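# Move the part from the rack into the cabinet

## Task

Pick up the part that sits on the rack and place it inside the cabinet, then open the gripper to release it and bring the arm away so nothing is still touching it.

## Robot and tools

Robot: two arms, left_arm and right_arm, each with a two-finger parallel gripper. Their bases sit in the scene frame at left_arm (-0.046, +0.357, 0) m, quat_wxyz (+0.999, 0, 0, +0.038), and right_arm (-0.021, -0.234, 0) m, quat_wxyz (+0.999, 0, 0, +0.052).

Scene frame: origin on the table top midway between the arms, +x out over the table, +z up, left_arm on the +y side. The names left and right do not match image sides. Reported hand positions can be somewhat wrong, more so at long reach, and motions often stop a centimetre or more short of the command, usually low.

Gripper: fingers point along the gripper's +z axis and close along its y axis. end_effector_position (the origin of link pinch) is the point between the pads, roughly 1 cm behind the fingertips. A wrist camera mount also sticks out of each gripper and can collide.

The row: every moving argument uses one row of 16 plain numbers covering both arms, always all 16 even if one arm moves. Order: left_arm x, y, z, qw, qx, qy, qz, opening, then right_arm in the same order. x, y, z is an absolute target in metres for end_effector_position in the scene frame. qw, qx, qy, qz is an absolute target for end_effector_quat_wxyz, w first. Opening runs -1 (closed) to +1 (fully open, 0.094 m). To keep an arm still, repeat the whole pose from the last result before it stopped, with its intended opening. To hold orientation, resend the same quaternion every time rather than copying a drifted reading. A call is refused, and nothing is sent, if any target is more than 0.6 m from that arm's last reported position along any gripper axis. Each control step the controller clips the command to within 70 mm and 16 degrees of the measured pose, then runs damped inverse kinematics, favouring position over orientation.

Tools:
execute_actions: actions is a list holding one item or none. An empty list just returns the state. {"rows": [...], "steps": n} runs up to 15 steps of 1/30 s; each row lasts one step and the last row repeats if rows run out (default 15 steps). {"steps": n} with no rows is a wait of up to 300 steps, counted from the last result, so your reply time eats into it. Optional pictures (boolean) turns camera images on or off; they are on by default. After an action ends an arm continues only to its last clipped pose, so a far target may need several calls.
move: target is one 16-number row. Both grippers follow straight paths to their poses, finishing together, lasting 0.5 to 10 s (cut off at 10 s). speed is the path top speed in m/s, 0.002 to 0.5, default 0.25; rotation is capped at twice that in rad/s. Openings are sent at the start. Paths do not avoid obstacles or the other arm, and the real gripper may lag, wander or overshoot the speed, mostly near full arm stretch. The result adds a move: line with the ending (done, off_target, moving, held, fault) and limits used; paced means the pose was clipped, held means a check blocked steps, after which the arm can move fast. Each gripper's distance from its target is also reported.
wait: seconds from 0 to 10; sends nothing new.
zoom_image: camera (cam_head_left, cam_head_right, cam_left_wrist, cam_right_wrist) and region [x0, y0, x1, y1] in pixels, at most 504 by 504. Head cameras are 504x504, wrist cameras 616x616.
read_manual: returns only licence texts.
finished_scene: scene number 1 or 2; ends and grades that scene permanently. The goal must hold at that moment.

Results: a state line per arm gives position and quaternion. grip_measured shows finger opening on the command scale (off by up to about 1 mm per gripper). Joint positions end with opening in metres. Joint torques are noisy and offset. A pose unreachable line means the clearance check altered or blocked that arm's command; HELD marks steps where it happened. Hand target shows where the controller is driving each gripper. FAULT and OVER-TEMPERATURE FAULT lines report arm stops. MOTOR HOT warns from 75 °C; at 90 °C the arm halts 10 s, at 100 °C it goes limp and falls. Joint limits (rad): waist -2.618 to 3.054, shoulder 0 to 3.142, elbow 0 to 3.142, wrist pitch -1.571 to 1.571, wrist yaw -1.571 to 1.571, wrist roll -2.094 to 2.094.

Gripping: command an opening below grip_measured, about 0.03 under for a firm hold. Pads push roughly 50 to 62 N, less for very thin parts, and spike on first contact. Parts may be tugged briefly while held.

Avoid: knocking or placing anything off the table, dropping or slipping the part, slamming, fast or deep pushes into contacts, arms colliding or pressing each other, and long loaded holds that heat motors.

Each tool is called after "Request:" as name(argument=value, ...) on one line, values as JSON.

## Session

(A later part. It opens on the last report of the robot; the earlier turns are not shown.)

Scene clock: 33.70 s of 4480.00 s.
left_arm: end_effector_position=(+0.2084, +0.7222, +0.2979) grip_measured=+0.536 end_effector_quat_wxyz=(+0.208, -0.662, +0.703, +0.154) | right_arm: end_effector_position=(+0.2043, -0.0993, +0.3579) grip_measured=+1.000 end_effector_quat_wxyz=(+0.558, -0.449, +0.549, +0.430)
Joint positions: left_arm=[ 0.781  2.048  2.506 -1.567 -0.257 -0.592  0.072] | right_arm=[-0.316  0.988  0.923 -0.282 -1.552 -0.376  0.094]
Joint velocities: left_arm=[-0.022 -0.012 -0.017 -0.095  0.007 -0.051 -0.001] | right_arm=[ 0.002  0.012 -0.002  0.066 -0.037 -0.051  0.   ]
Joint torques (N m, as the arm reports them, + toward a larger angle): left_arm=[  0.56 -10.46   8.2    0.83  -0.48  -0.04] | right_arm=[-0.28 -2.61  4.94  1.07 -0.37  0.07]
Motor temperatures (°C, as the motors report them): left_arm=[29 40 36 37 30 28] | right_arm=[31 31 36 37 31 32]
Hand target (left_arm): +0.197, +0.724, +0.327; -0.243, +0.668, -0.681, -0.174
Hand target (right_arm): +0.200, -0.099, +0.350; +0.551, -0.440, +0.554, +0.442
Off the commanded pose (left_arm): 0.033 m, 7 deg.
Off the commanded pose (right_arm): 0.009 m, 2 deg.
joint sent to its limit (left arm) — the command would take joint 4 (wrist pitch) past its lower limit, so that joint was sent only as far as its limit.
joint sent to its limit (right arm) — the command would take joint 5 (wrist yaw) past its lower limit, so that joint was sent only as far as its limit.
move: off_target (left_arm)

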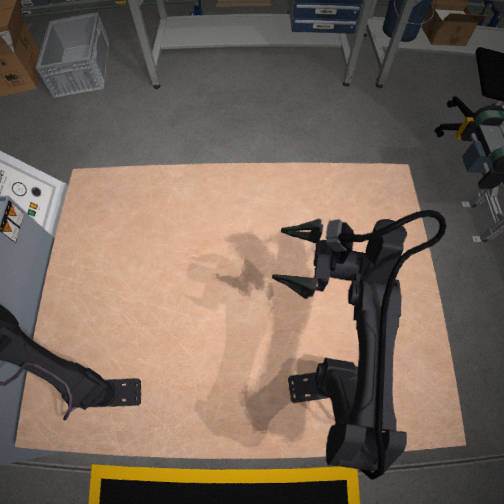

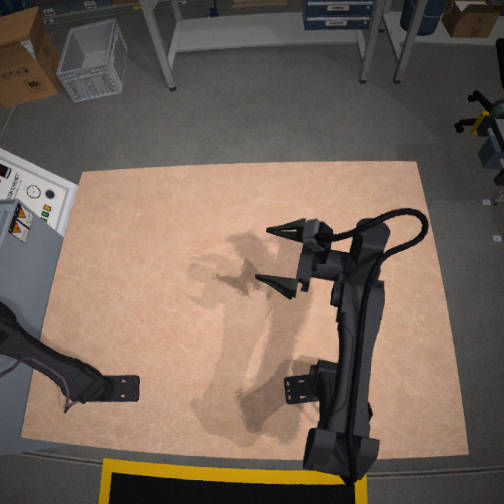

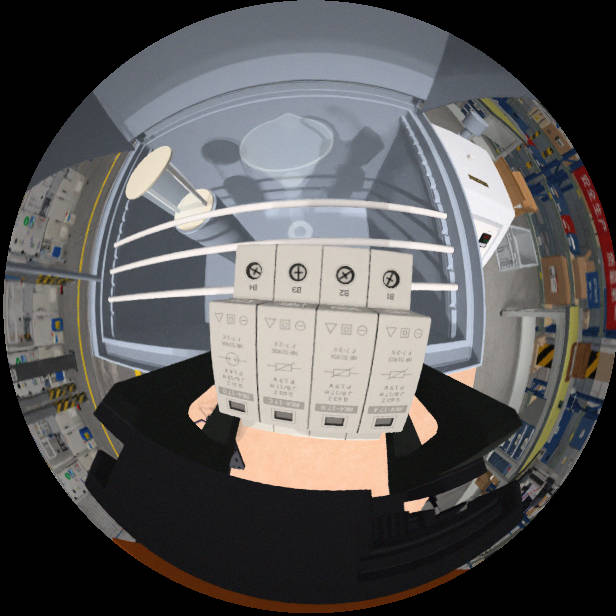

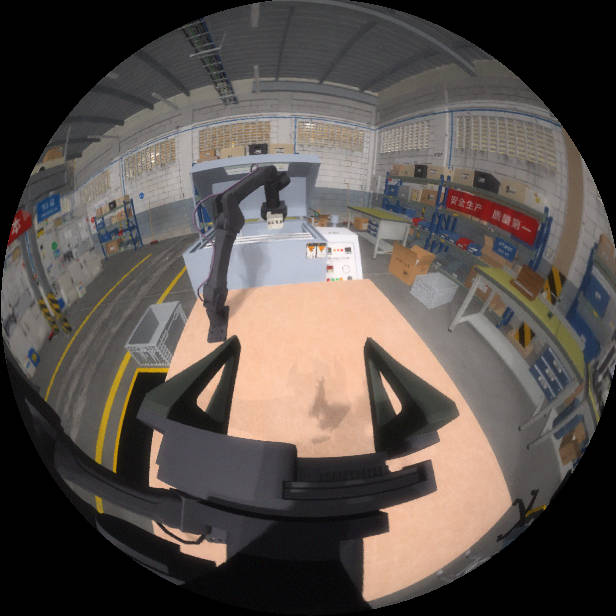

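Request:
move(target=[0.185,0.825,0.29,0.153,-0.69,0.69,0.153,0.49,0.2,-0.1,0.35,0.55,-0.44,0.55,0.445,1], speed=0.07)

Request:
zoom_image(camera="cam_right_wrist", region=[220, 170, 340, 270])

Scene clock: 37.07 s of 4480.00 s.
left_arm: end_effector_position=(+0.1845, +0.8150, +0.2505) grip_measured=+0.536 end_effector_quat_wxyz=(+0.196, -0.673, +0.695, +0.161) | right_arm: end_effector_position=(+0.2043, -0.0993, +0.3579) grip_measured=+1.000 end_effector_quat_wxyz=(+0.558, -0.449, +0.549, +0.430)
Joint positions: left_arm=[ 0.955  2.365  2.835 -1.567 -0.205 -0.458  0.072] | right_arm=[-0.316  0.988  0.923 -0.282 -1.552 -0.376  0.094]
Joint velocities: left_arm=[-0.007  0.012  0.002 -0.066 -0.007  0.007 -0.001] | right_arm=[-0.007 -0.012 -0.007 -0.007  0.022  0.007  0.   ]
Joint torques (N m, as the arm reports them, + toward a larger angle): left_arm=[  0.44 -12.85   8.08   1.23  -0.27   0.11] | right_arm=[-0.31 -2.62  4.9   1.07 -0.37  0.05]
Motor temperatures (°C, as the motors report them): left_arm=[29 42 36 37 30 28] | right_arm=[31 31 36 37 31 32]
Hand target (left_arm): +0.181, +0.821, +0.289; -0.249, +0.666, -0.678, -0.186
Hand target (right_arm): +0.200, -0.099, +0.350; +0.550, -0.440, +0.554, +0.442
Off the commanded pose (left_arm): 0.041 m, 5 deg.
Off the commanded pose (right_arm): 0.009 m, 2 deg.
elbow stopped short (left arm): the move would have taken joint 3 (elbow) straighter than the controller allows; a more bent joint 3 avoids this.
joint sent to its limit (right arm) — the command would take joint 5 (wrist yaw) past its lower limit, so that joint was sent only as far as its limit.
move: off_target (left_arm)

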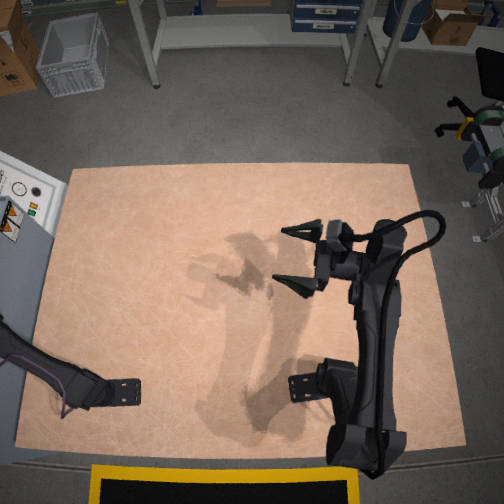

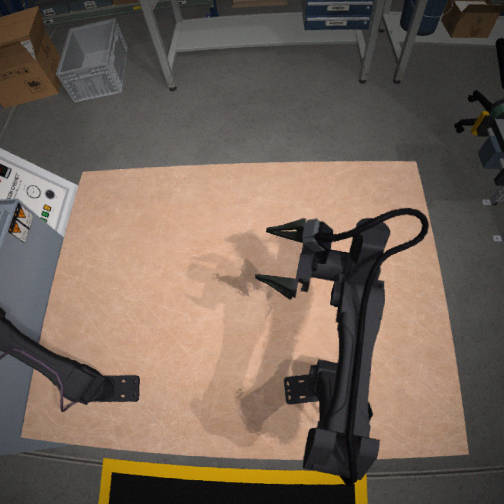

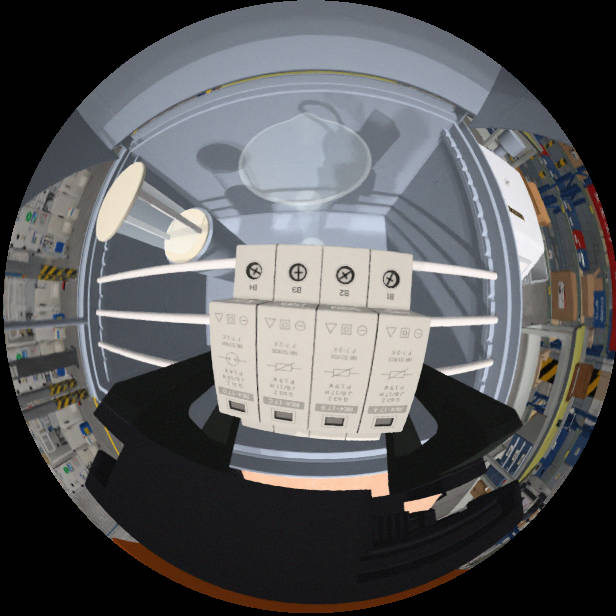

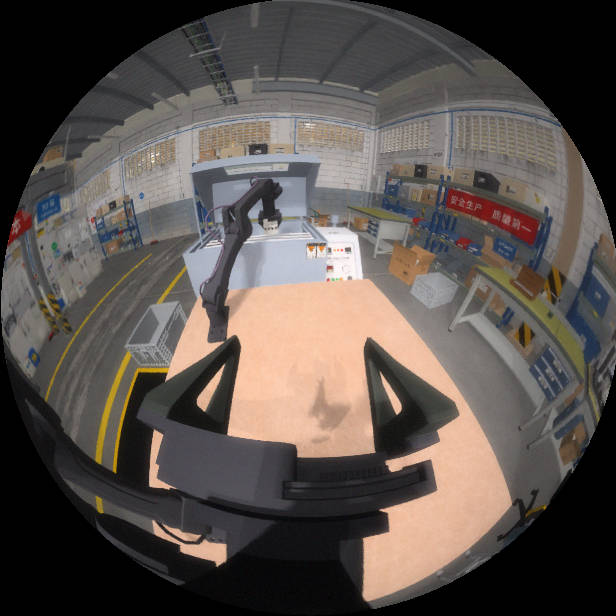

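Region (220, 170, 340, 270) of cam_right_wrist's 616x616 image, scaled by 4.200, with more detail than that image has.

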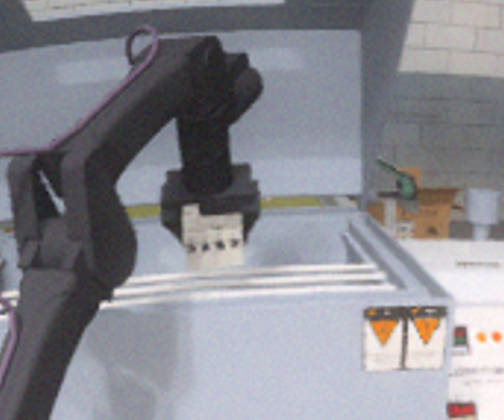

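Request:
move(target=[0.185,0.812,0.262,0.153,-0.69,0.69,0.153,0.49,0.2,-0.1,0.35,0.55,-0.44,0.55,0.445,1], speed=0.03)

Request:
zoom_image(camera="cam_right_wrist", region=[220, 170, 340, 270])

Scene clock: 43.20 s of 4480.00 s.
left_arm: end_effector_position=(+0.1886, +0.8174, +0.2231) grip_measured=+0.536 end_effector_quat_wxyz=(+0.170, -0.680, +0.698, +0.146) | right_arm: end_effector_position=(+0.2043, -0.0993, +0.3579) grip_measured=+1.000 end_effector_quat_wxyz=(+0.558, -0.449, +0.549, +0.430)
Joint positions: left_arm=[ 0.955  2.409  2.818 -1.568 -0.192 -0.473  0.072] | right_arm=[-0.316  0.988  0.923 -0.282 -1.552 -0.376  0.094]
Joint velocities: left_arm=[ 0.002  0.017 -0.012  0.066  0.037 -0.066  0.   ] | right_arm=[-0.012  0.002 -0.012 -0.066  0.007 -0.007  0.   ]
Joint torques (N m, as the arm reports them, + toward a larger angle): left_arm=[ -0.73 -15.12   6.12   0.76  -0.41  -0.03] | right_arm=[-0.3  -2.6   4.91  1.08 -0.37  0.06]
Motor temperatures (°C, as the motors report them): left_arm=[29 45 36 38 30 28] | right_arm=[31 31 35 37 31 32]
Hand target (left_arm): +0.184, +0.811, +0.261; -0.205, +0.679, -0.685, -0.168
Hand target (right_arm): +0.200, -0.099, +0.350; +0.551, -0.440, +0.554, +0.442
Off the commanded pose (left_arm): 0.039 m, 3 deg.
Off the commanded pose (right_arm): 0.009 m, 2 deg.
joint sent to its limit (left arm) — the command would take joint 4 (wrist pitch) past its lower limit, so that joint was sent only as far as its limit.
joint sent to its limit (right arm) — the command would take joint 5 (wrist yaw) past its lower limit, so that joint was sent only as far as its limit.
After step 90, 1.33 s passed at rest.
move: off_target (left_arm)

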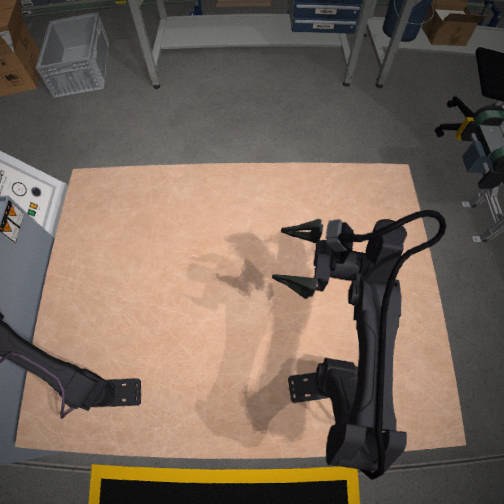

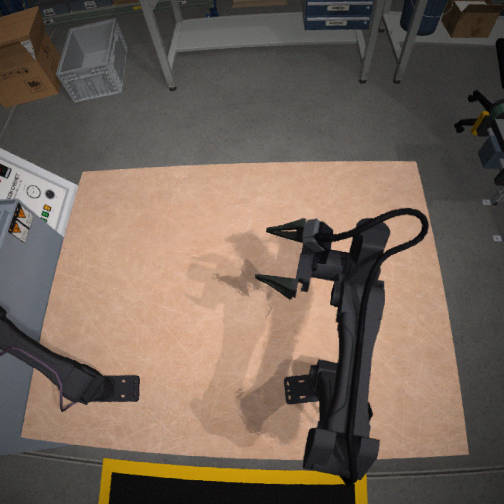

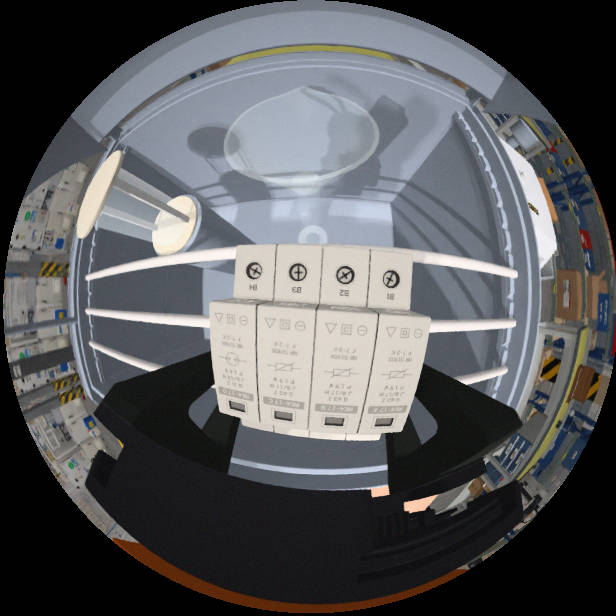

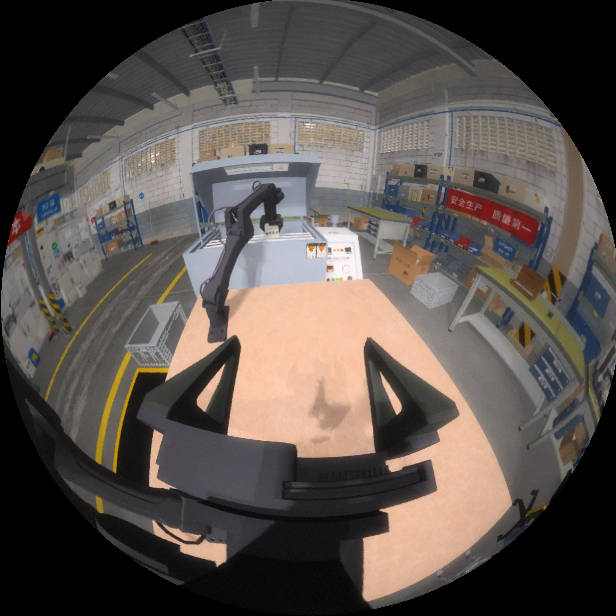

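Region (220, 170, 340, 270) of cam_right_wrist's 616x616 image, scaled by 4.200, with more detail than that image has.

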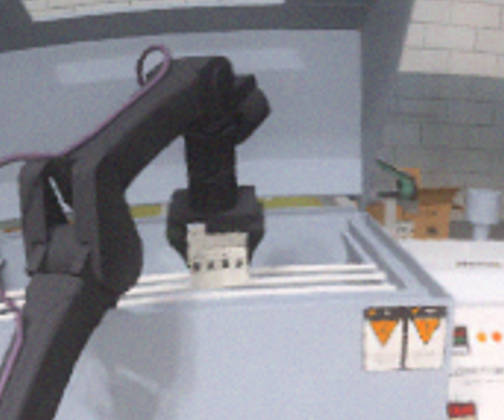

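Request:
move(target=[0.185,0.801,0.252,0.153,-0.69,0.69,0.153,0.49,0.2,-0.1,0.35,0.55,-0.44,0.55,0.445,1], speed=0.02)

Request:
zoom_image(camera="cam_right_wrist", region=[220, 170, 340, 270])

Scene clock: 47.30 s of 4480.00 s.
left_arm: end_effector_position=(+0.1894, +0.8068, +0.2206) grip_measured=+0.532 end_effector_quat_wxyz=(+0.157, -0.687, +0.695, +0.142) | right_arm: end_effector_position=(+0.2043, -0.0993, +0.3579) grip_measured=+1.000 end_effector_quat_wxyz=(+0.558, -0.449, +0.549, +0.430)
Joint positions: left_arm=[ 0.94   2.373  2.749 -1.568 -0.199 -0.504  0.072] | right_arm=[-0.316  0.988  0.923 -0.282 -1.552 -0.376  0.094]
Joint velocities: left_arm=[ 0.007 -0.007 -0.002  0.007  0.007  0.081 -0.001] | right_arm=[-0.002 -0.022 -0.002 -0.051 -0.007  0.037  0.   ]
Joint torques (N m, as the arm reports them, + toward a larger angle): left_arm=[ -0.6  -14.63   5.28   0.72  -0.36   0.02] | right_arm=[-0.32 -2.6   4.93  1.08 -0.39  0.06]
Motor temperatures (°C, as the motors report them): left_arm=[29 47 36 38 31 28] | right_arm=[31 31 35 37 32 32]
Hand target (left_arm): +0.185, +0.801, +0.251; -0.183, +0.684, -0.688, -0.161
Hand target (right_arm): +0.200, -0.099, +0.350; +0.551, -0.440, +0.554, +0.442
Off the commanded pose (left_arm): 0.032 m, 2 deg.
Off the commanded pose (right_arm): 0.009 m, 2 deg.
joint sent to its limit (left arm) — the command would take joint 4 (wrist pitch) past its lower limit, so that joint was sent only as far as its limit.
joint sent to its limit (right arm) — the command would take joint 5 (wrist yaw) past its lower limit, so that joint was sent only as far as its limit.
move: off_target (left_arm)

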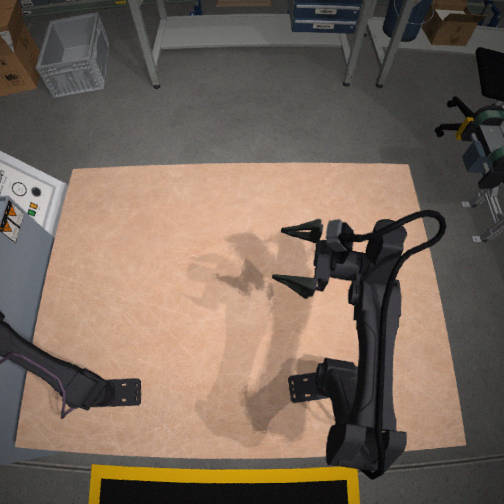

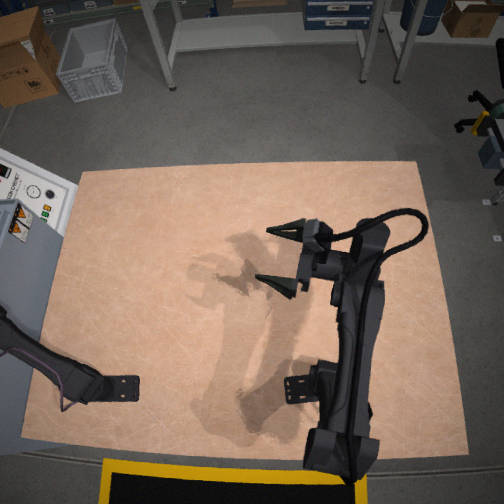

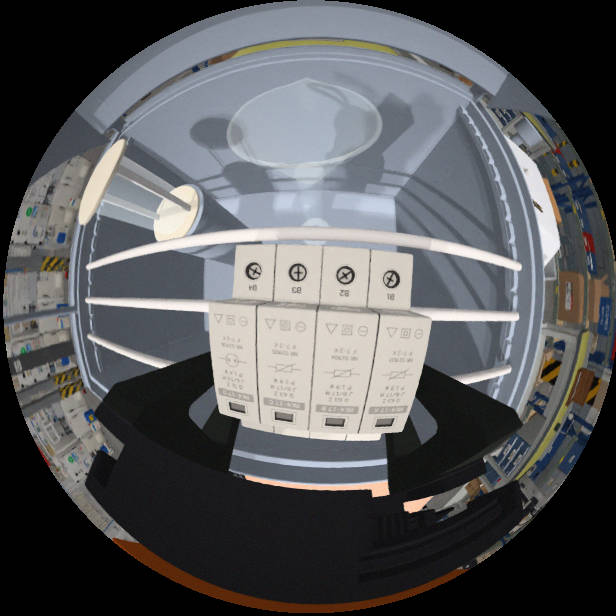

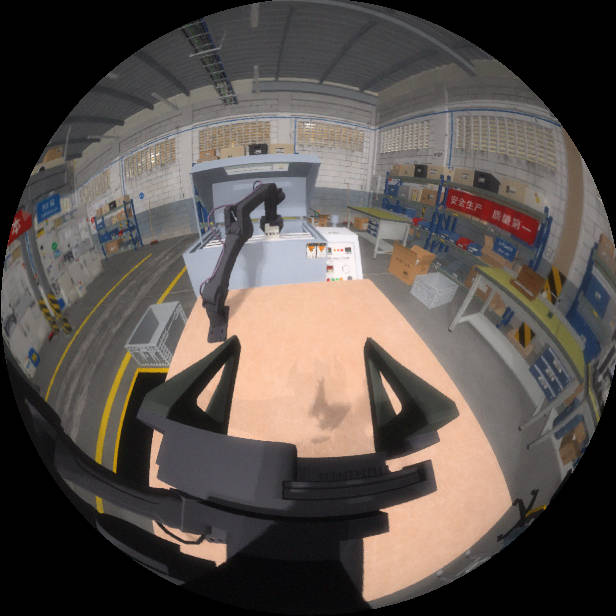

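Region (220, 170, 340, 270) of cam_right_wrist's 616x616 image, scaled by 4.200, with more detail than that image has.

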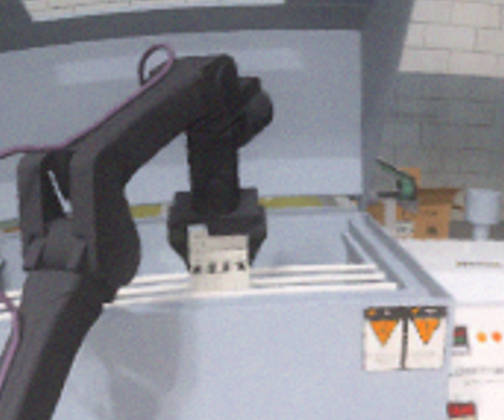

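Request:
move(target=[0.185,0.801,0.232,0.153,-0.69,0.69,0.153,0.49,0.2,-0.1,0.35,0.55,-0.44,0.55,0.445,1], speed=0.02)

Request:
zoom_image(camera="cam_right_wrist", region=[220, 170, 340, 270])

Scene clock: 49.60 s of 4480.00 s.
left_arm: end_effector_position=(+0.1890, +0.8139, +0.2134) grip_measured=+0.532 end_effector_quat_wxyz=(-0.156, +0.694, -0.687, -0.152) | right_arm: end_effector_position=(+0.2043, -0.0993, +0.3579) grip_measured=+1.000 end_effector_quat_wxyz=(+0.558, -0.449, +0.549, +0.430)
Joint positions: left_arm=[ 0.94   2.379  2.722 -1.533 -0.223 -0.521  0.072] | right_arm=[-0.316  0.988  0.923 -0.282 -1.552 -0.376  0.094]
Joint velocities: left_arm=[ 0.002  0.012 -0.007 -0.051 -0.051 -0.007  0.001] | right_arm=[-0.017 -0.002 -0.017  0.037  0.007 -0.037  0.   ]
Joint torques (N m, as the arm reports them, + toward a larger angle): left_arm=[ -0.57 -13.73   4.97   0.38  -0.21   0.09] | right_arm=[-0.33 -2.61  4.89  1.07 -0.38  0.07]
Motor temperatures (°C, as the motors report them): left_arm=[29 48 36 37 31 28] | right_arm=[31 31 35 37 32 32]
Hand target (left_arm): +0.185, +0.801, +0.231; -0.158, +0.689, -0.690, -0.155
Hand target (right_arm): +0.200, -0.099, +0.350; +0.551, -0.440, +0.554, +0.442
Off the commanded pose (left_arm): 0.023 m, 1 deg.
Off the commanded pose (right_arm): 0.009 m, 2 deg.
joint sent to its limit (left arm) — the command would take joint 4 (wrist pitch) past its lower limit, so that joint was sent only as far as its limit.
joint sent to its limit (right arm) — the command would take joint 5 (wrist yaw) past its lower limit, so that joint was sent only as far as its limit.
move: off_target (left_arm)

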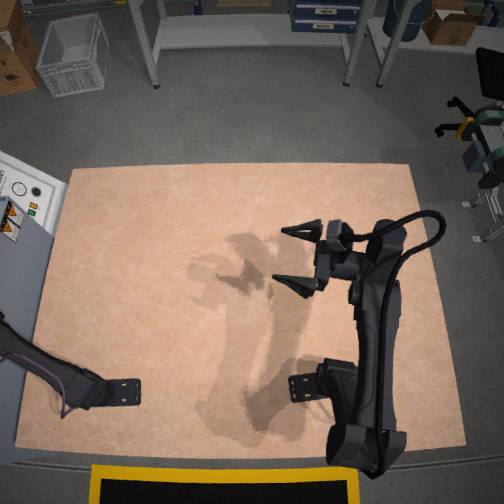

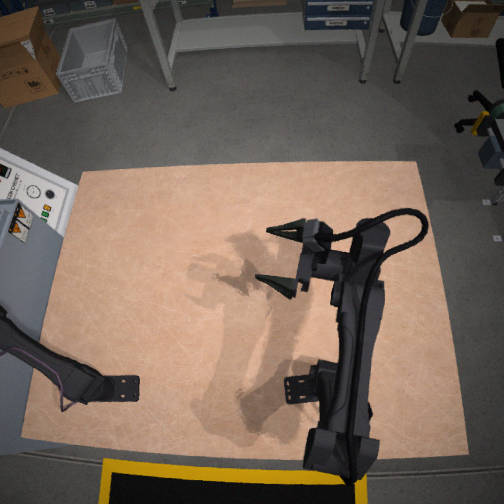

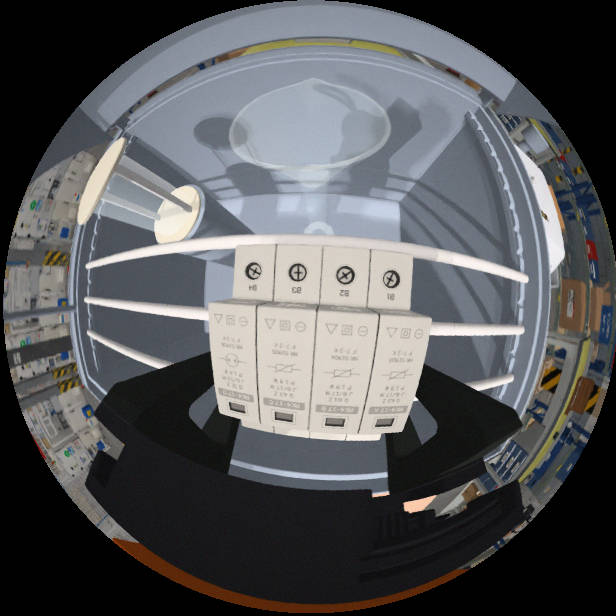

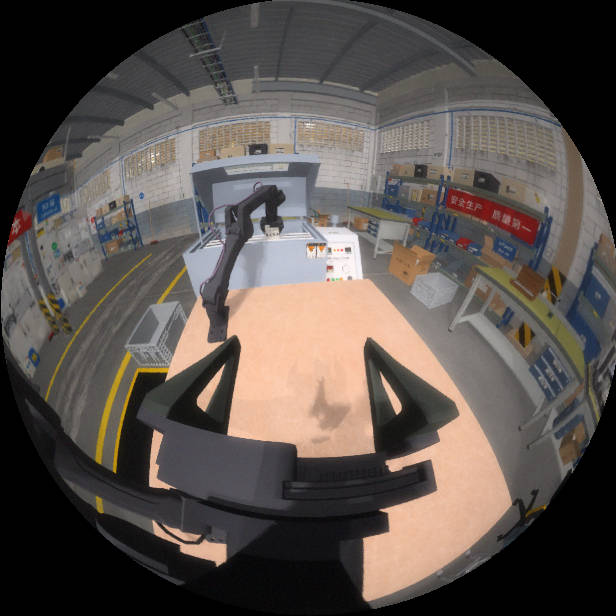

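Region (220, 170, 340, 270) of cam_right_wrist's 616x616 image, scaled by 4.200, with more detail than that image has.

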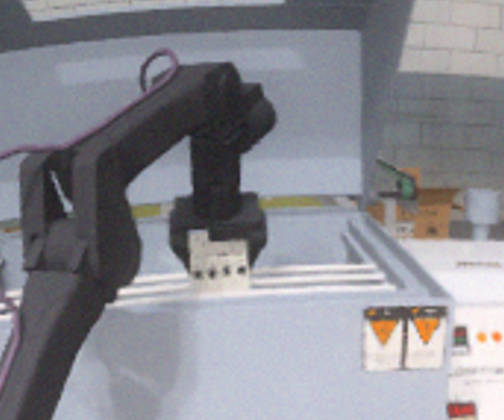

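Request:
move(target=[0.187,0.808,0.24,0.153,-0.69,0.69,0.153,1,0.2,-0.1,0.35,0.55,-0.44,0.55,0.445,1], speed=0.02)

Request:
move(target=[0.19,0.77,0.35,0.2,-0.678,0.678,0.2,1,0.2,-0.1,0.35,0.55,-0.44,0.55,0.445,1], speed=0.1)

Request:
zoom_image(camera="cam_left_wrist", region=[200, 200, 420, 400])

Scene clock: 53.00 s of 4480.00 s.
left_arm: end_effector_position=(+0.1873, +0.8107, +0.2148) grip_measured=+1.000 end_effector_quat_wxyz=(-0.150, +0.692, -0.690, -0.150) | right_arm: end_effector_position=(+0.2043, -0.0993, +0.3579) grip_measured=+1.000 end_effector_quat_wxyz=(+0.558, -0.449, +0.549, +0.430)
Joint positions: left_arm=[ 0.94   2.386  2.748 -1.562 -0.221 -0.515  0.094] | right_arm=[-0.316  0.988  0.923 -0.282 -1.552 -0.376  0.094]
Joint velocities: left_arm=[-0.017  0.007  0.002 -0.022 -0.081 -0.037  0.   ] | right_arm=[-0.012 -0.002  0.007  0.007  0.037 -0.037  0.   ]
Joint torques (N m, as the arm reports them, + toward a larger angle): left_arm=[ -0.32 -12.97   6.75   0.66  -0.2    0.12] | right_arm=[-0.32 -2.65  4.93  1.08 -0.38  0.07]
Motor temperatures (°C, as the motors report them): left_arm=[29 49 36 37 30 28] | right_arm=[31 31 35 37 32 32]
Hand target (left_arm): +0.187, +0.807, +0.239; -0.175, +0.685, -0.689, -0.160
Hand target (right_arm): +0.200, -0.099, +0.350; +0.551, -0.440, +0.554, +0.442
Off the commanded pose (left_arm): 0.025 m, 0 deg.
Off the commanded pose (right_arm): 0.009 m, 2 deg.
joint sent to its limit (left arm) — the command would take joint 4 (wrist pitch) past its lower limit, so that joint was sent only as far as its limit.
joint sent to its limit (right arm) — the command would take joint 5 (wrist yaw) past its lower limit, so that joint was sent only as far as its limit.
move: off_target (left_arm)

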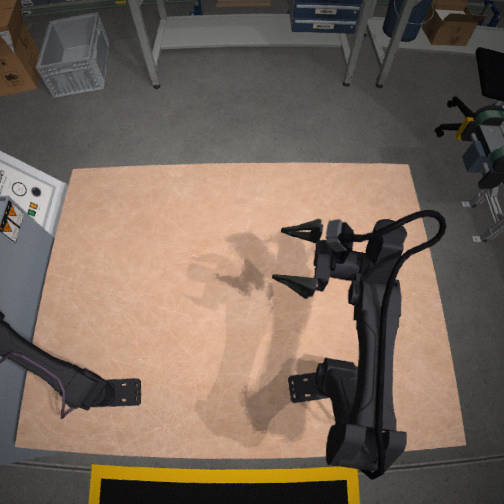

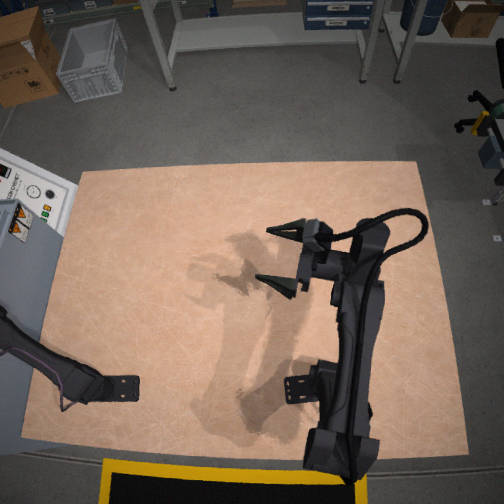

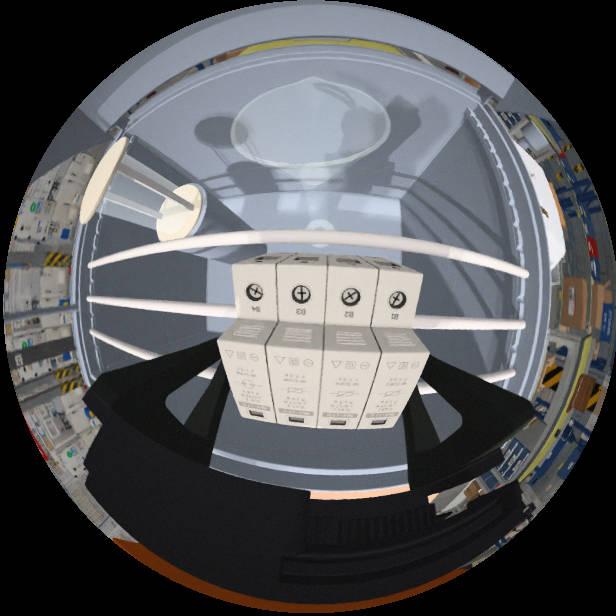

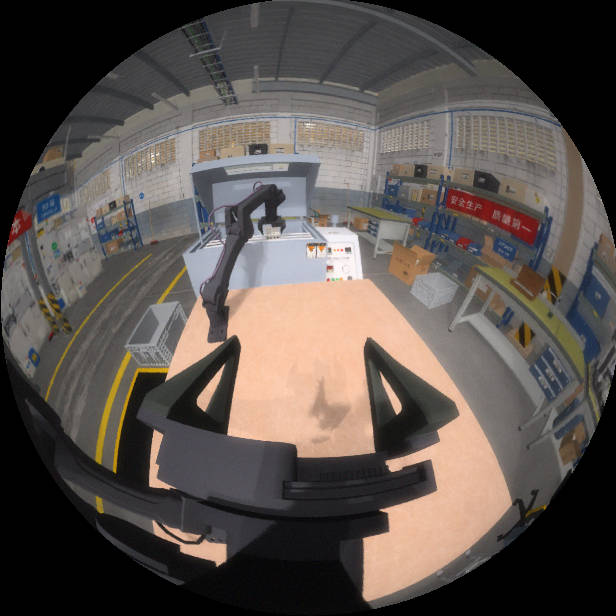

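Scene clock: 54.83 s of 4480.00 s.
left_arm: end_effector_position=(+0.1929, +0.7753, +0.3308) grip_measured=+1.000 end_effector_quat_wxyz=(+0.265, -0.658, +0.672, +0.214) | right_arm: end_effector_position=(+0.2043, -0.0993, +0.3579) grip_measured=+1.000 end_effector_quat_wxyz=(+0.558, -0.449, +0.549, +0.430)
Joint positions: left_arm=[ 0.855  2.191  2.812 -1.565 -0.325 -0.513  0.094] | right_arm=[-0.316  0.988  0.923 -0.282 -1.552 -0.376  0.094]
Joint velocities: left_arm=[ 0.022  0.012 -0.007  0.022 -0.066 -0.037  0.   ] | right_arm=[ 0.002 -0.007 -0.017  0.022 -0.051 -0.051  0.   ]
Joint torques (N m, as the arm reports them, + toward a larger angle): left_arm=[ -0.63 -10.54   6.14   1.01  -0.3    0.13] | right_arm=[-0.3  -2.62  4.88  1.08 -0.37  0.06]
Motor temperatures (°C, as the motors report them): left_arm=[29 49 36 37 30 28] | right_arm=[31 31 35 37 32 32]
Hand target (left_arm): +0.190, +0.769, +0.350; -0.284, +0.650, -0.668, -0.225
Hand target (right_arm): +0.200, -0.099, +0.350; +0.551, -0.440, +0.554, +0.442
Off the commanded pose (left_arm): 0.020 m, 8 deg.
Off the commanded pose (right_arm): 0.009 m, 2 deg.
joint sent to its limit (left arm) — the command would take joint 4 (wrist pitch) past its lower limit, so that joint was sent only as far as its limit.
joint sent to its limit (right arm) — the command would take joint 5 (wrist yaw) past its lower limit, so that joint was sent only as far as its limit.
move: off_target (left_arm)

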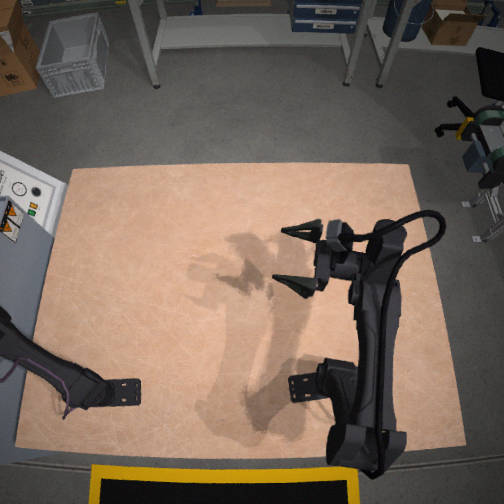

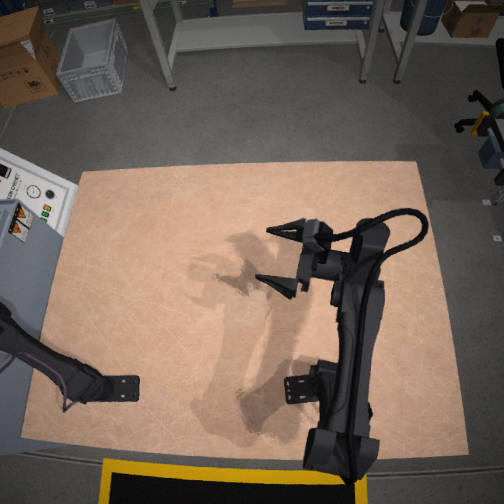

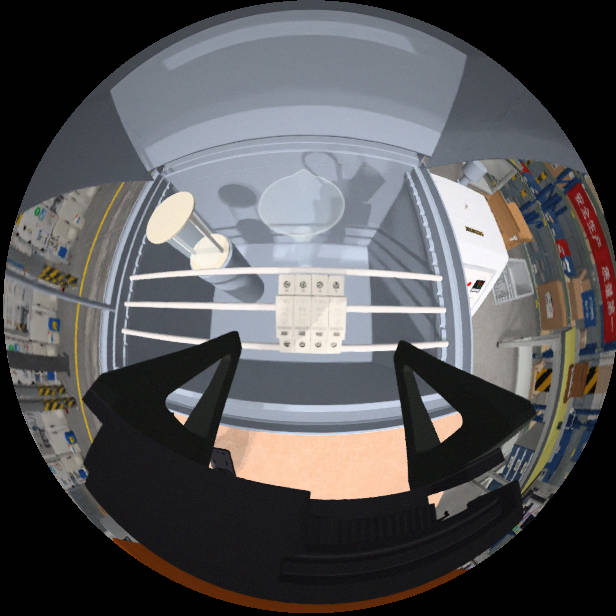

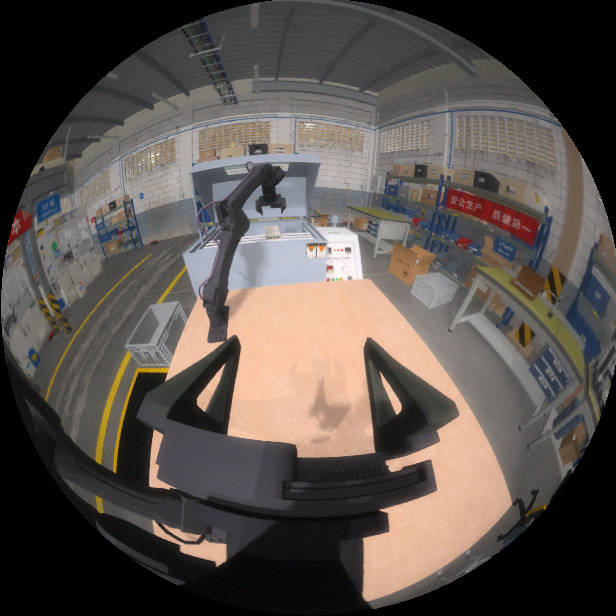

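Region (200, 200, 420, 400) of cam_left_wrist's 616x616 image, scaled by 2.291, with more detail than that image has; it fills the top 458 rows of this view, and the rest is white.

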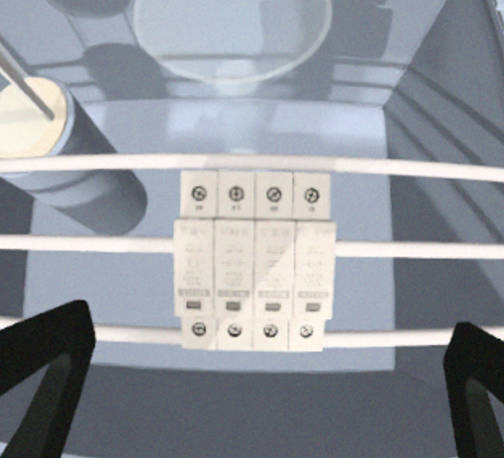

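Request:
move(target=[0.2,0.6,0.4,0.3,-0.45,0.82,0.16,1,0.2,-0.1,0.35,0.55,-0.44,0.55,0.445,1])

Request:
move(target=[0.25,0.38,0.35,0.34,0,0.94,0,1,0.2,-0.1,0.35,0.55,-0.44,0.55,0.445,1])

Scene clock: 57.67 s of 4480.00 s.
left_arm: end_effector_position=(+0.2047, +0.6050, +0.3989) grip_measured=+1.000 end_effector_quat_wxyz=(+0.317, -0.456, +0.815, +0.165) | right_arm: end_effector_position=(+0.2043, -0.0993, +0.3579) grip_measured=+1.000 end_effector_quat_wxyz=(+0.558, -0.449, +0.549, +0.430)
Joint positions: left_arm=[ 0.594  1.659  2.359 -1.566 -0.21  -0.271  0.094] | right_arm=[-0.316  0.988  0.923 -0.282 -1.552 -0.376  0.094]
Joint velocities: left_arm=[-0.017 -0.007  0.022 -0.022  0.007 -0.022  0.   ] | right_arm=[ 0.002  0.002 -0.002  0.051 -0.051 -0.022  0.   ]
Joint torques (N m, as the arm reports them, + toward a larger angle): left_arm=[-0.62 -5.7   3.67  1.13 -0.11  0.12] | right_arm=[-0.29 -2.64  4.89  1.07 -0.39  0.05]
Motor temperatures (°C, as the motors report them): left_arm=[29 48 35 38 30 28] | right_arm=[31 31 35 37 32 32]
Hand target (left_arm): +0.203, +0.600, +0.401; +0.319, -0.448, +0.819, +0.165
Hand target (right_arm): +0.200, -0.099, +0.350; +0.551, -0.440, +0.554, +0.442
Off the commanded pose (left_arm): 0.007 m, 2 deg.
Off the commanded pose (right_arm): 0.009 m, 2 deg.
joint sent to its limit (left arm) — the command would take joint 4 (wrist pitch) past its lower limit, so that joint was sent only as far as its limit.
joint sent to its limit (right arm) — the command would take joint 5 (wrist yaw) past its lower limit, so that joint was sent only as far as its limit.
move: done

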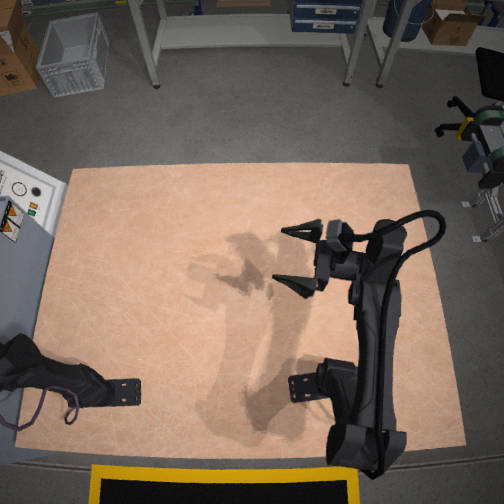

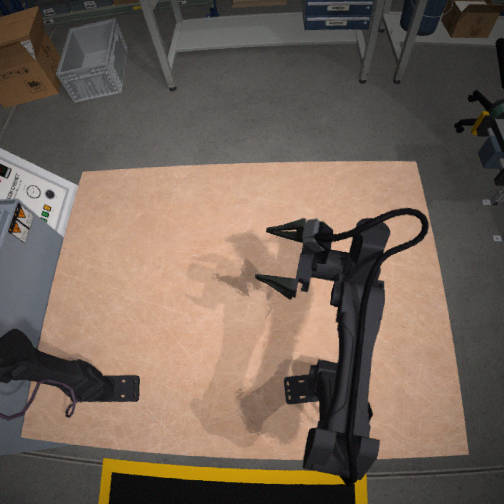

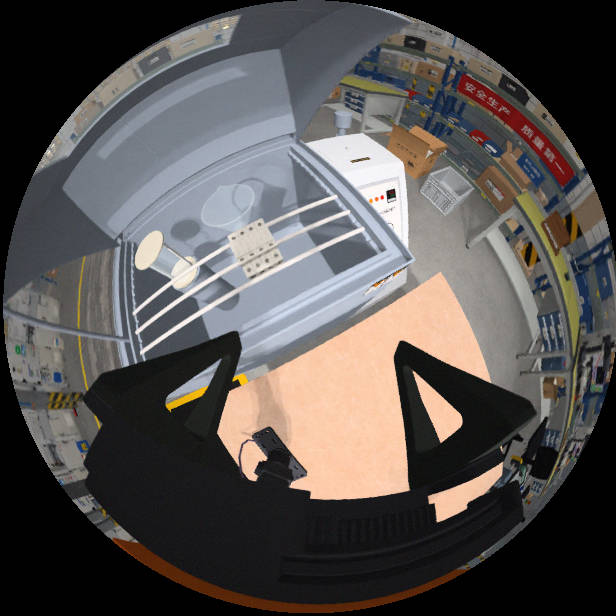

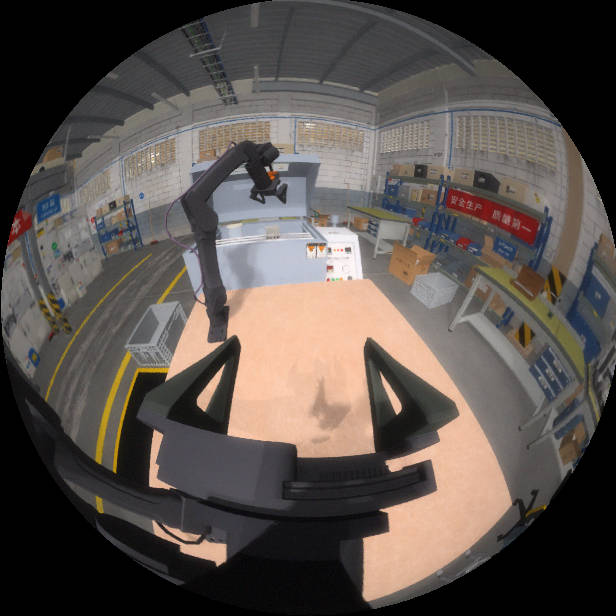

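Scene clock: 60.10 s of 4480.00 s.
left_arm: end_effector_position=(+0.2530, +0.3832, +0.3418) grip_measured=+1.000 end_effector_quat_wxyz=(+0.317, -0.013, +0.948, +0.000) | right_arm: end_effector_position=(+0.2043, -0.0993, +0.3579) grip_measured=+1.000 end_effector_quat_wxyz=(+0.558, -0.449, +0.549, +0.430)
Joint positions: left_arm=[ 0.045  1.343  1.814 -1.399  0.064  0.072  0.094] | right_arm=[-0.316  0.988  0.923 -0.282 -1.552 -0.376  0.094]
Joint velocities: left_arm=[-0.012 -0.007 -0.007 -0.007  0.007  0.007  0.   ] | right_arm=[ 0.007  0.017 -0.012 -0.11  -0.066  0.037  0.   ]
Joint torques (N m, as the arm reports them, + toward a larger angle): left_arm=[-0.68 -4.67  4.57  1.36  0.07  0.12] | right_arm=[-0.3  -2.62  4.92  1.07 -0.38  0.05]
Motor temperatures (°C, as the motors report them): left_arm=[29 47 35 38 30 28] | right_arm=[31 31 35 37 32 32]
Hand target (left_arm): +0.253, +0.379, +0.352; +0.340, -0.000, +0.940, -0.001
Hand target (right_arm): +0.200, -0.099, +0.350; +0.551, -0.440, +0.554, +0.442
Off the commanded pose (left_arm): 0.009 m, 3 deg.
Off the commanded pose (right_arm): 0.009 m, 2 deg.
joint sent to its limit (right arm) — the command would take joint 5 (wrist yaw) past its lower limit, so that joint was sent only as far as its limit.
move: off_target (left_arm)

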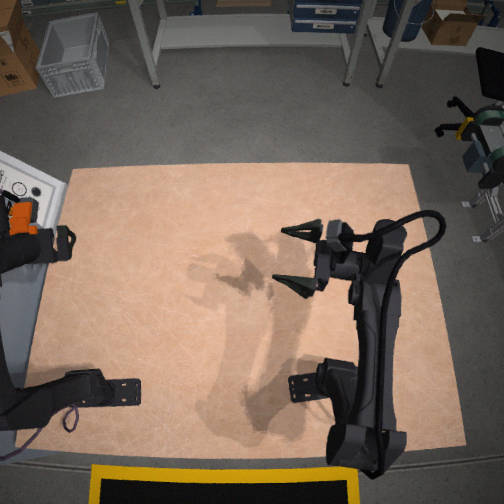

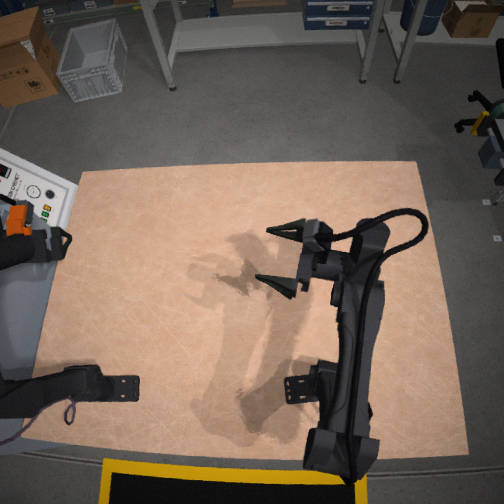

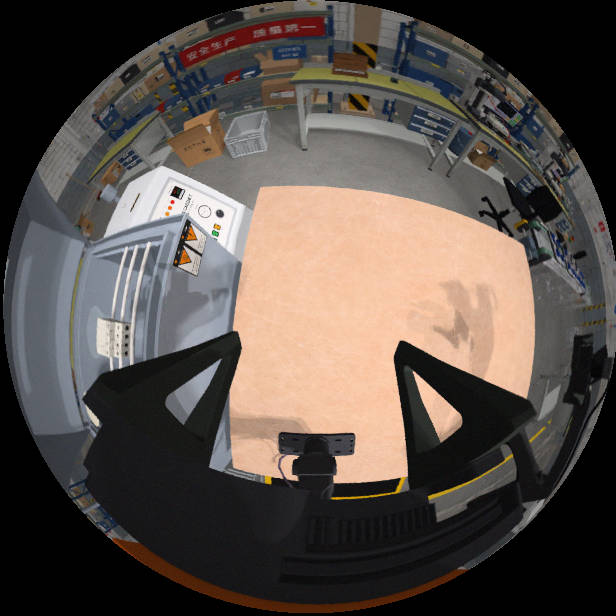

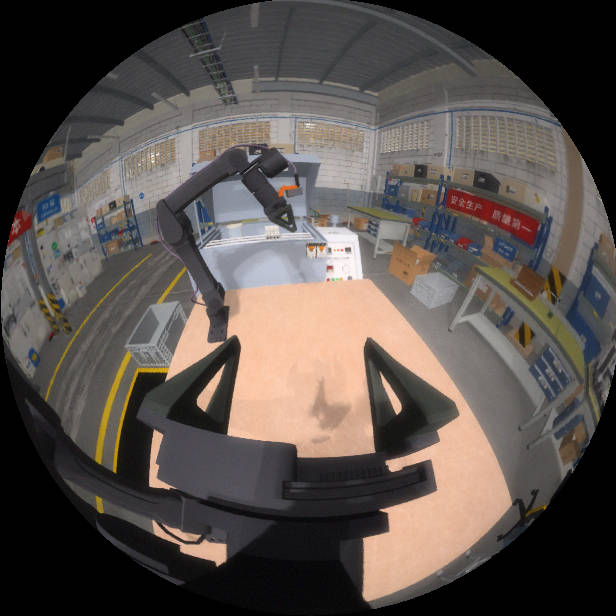

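Request:
finished_scene(scene=2)

The scene is finished: the task was done.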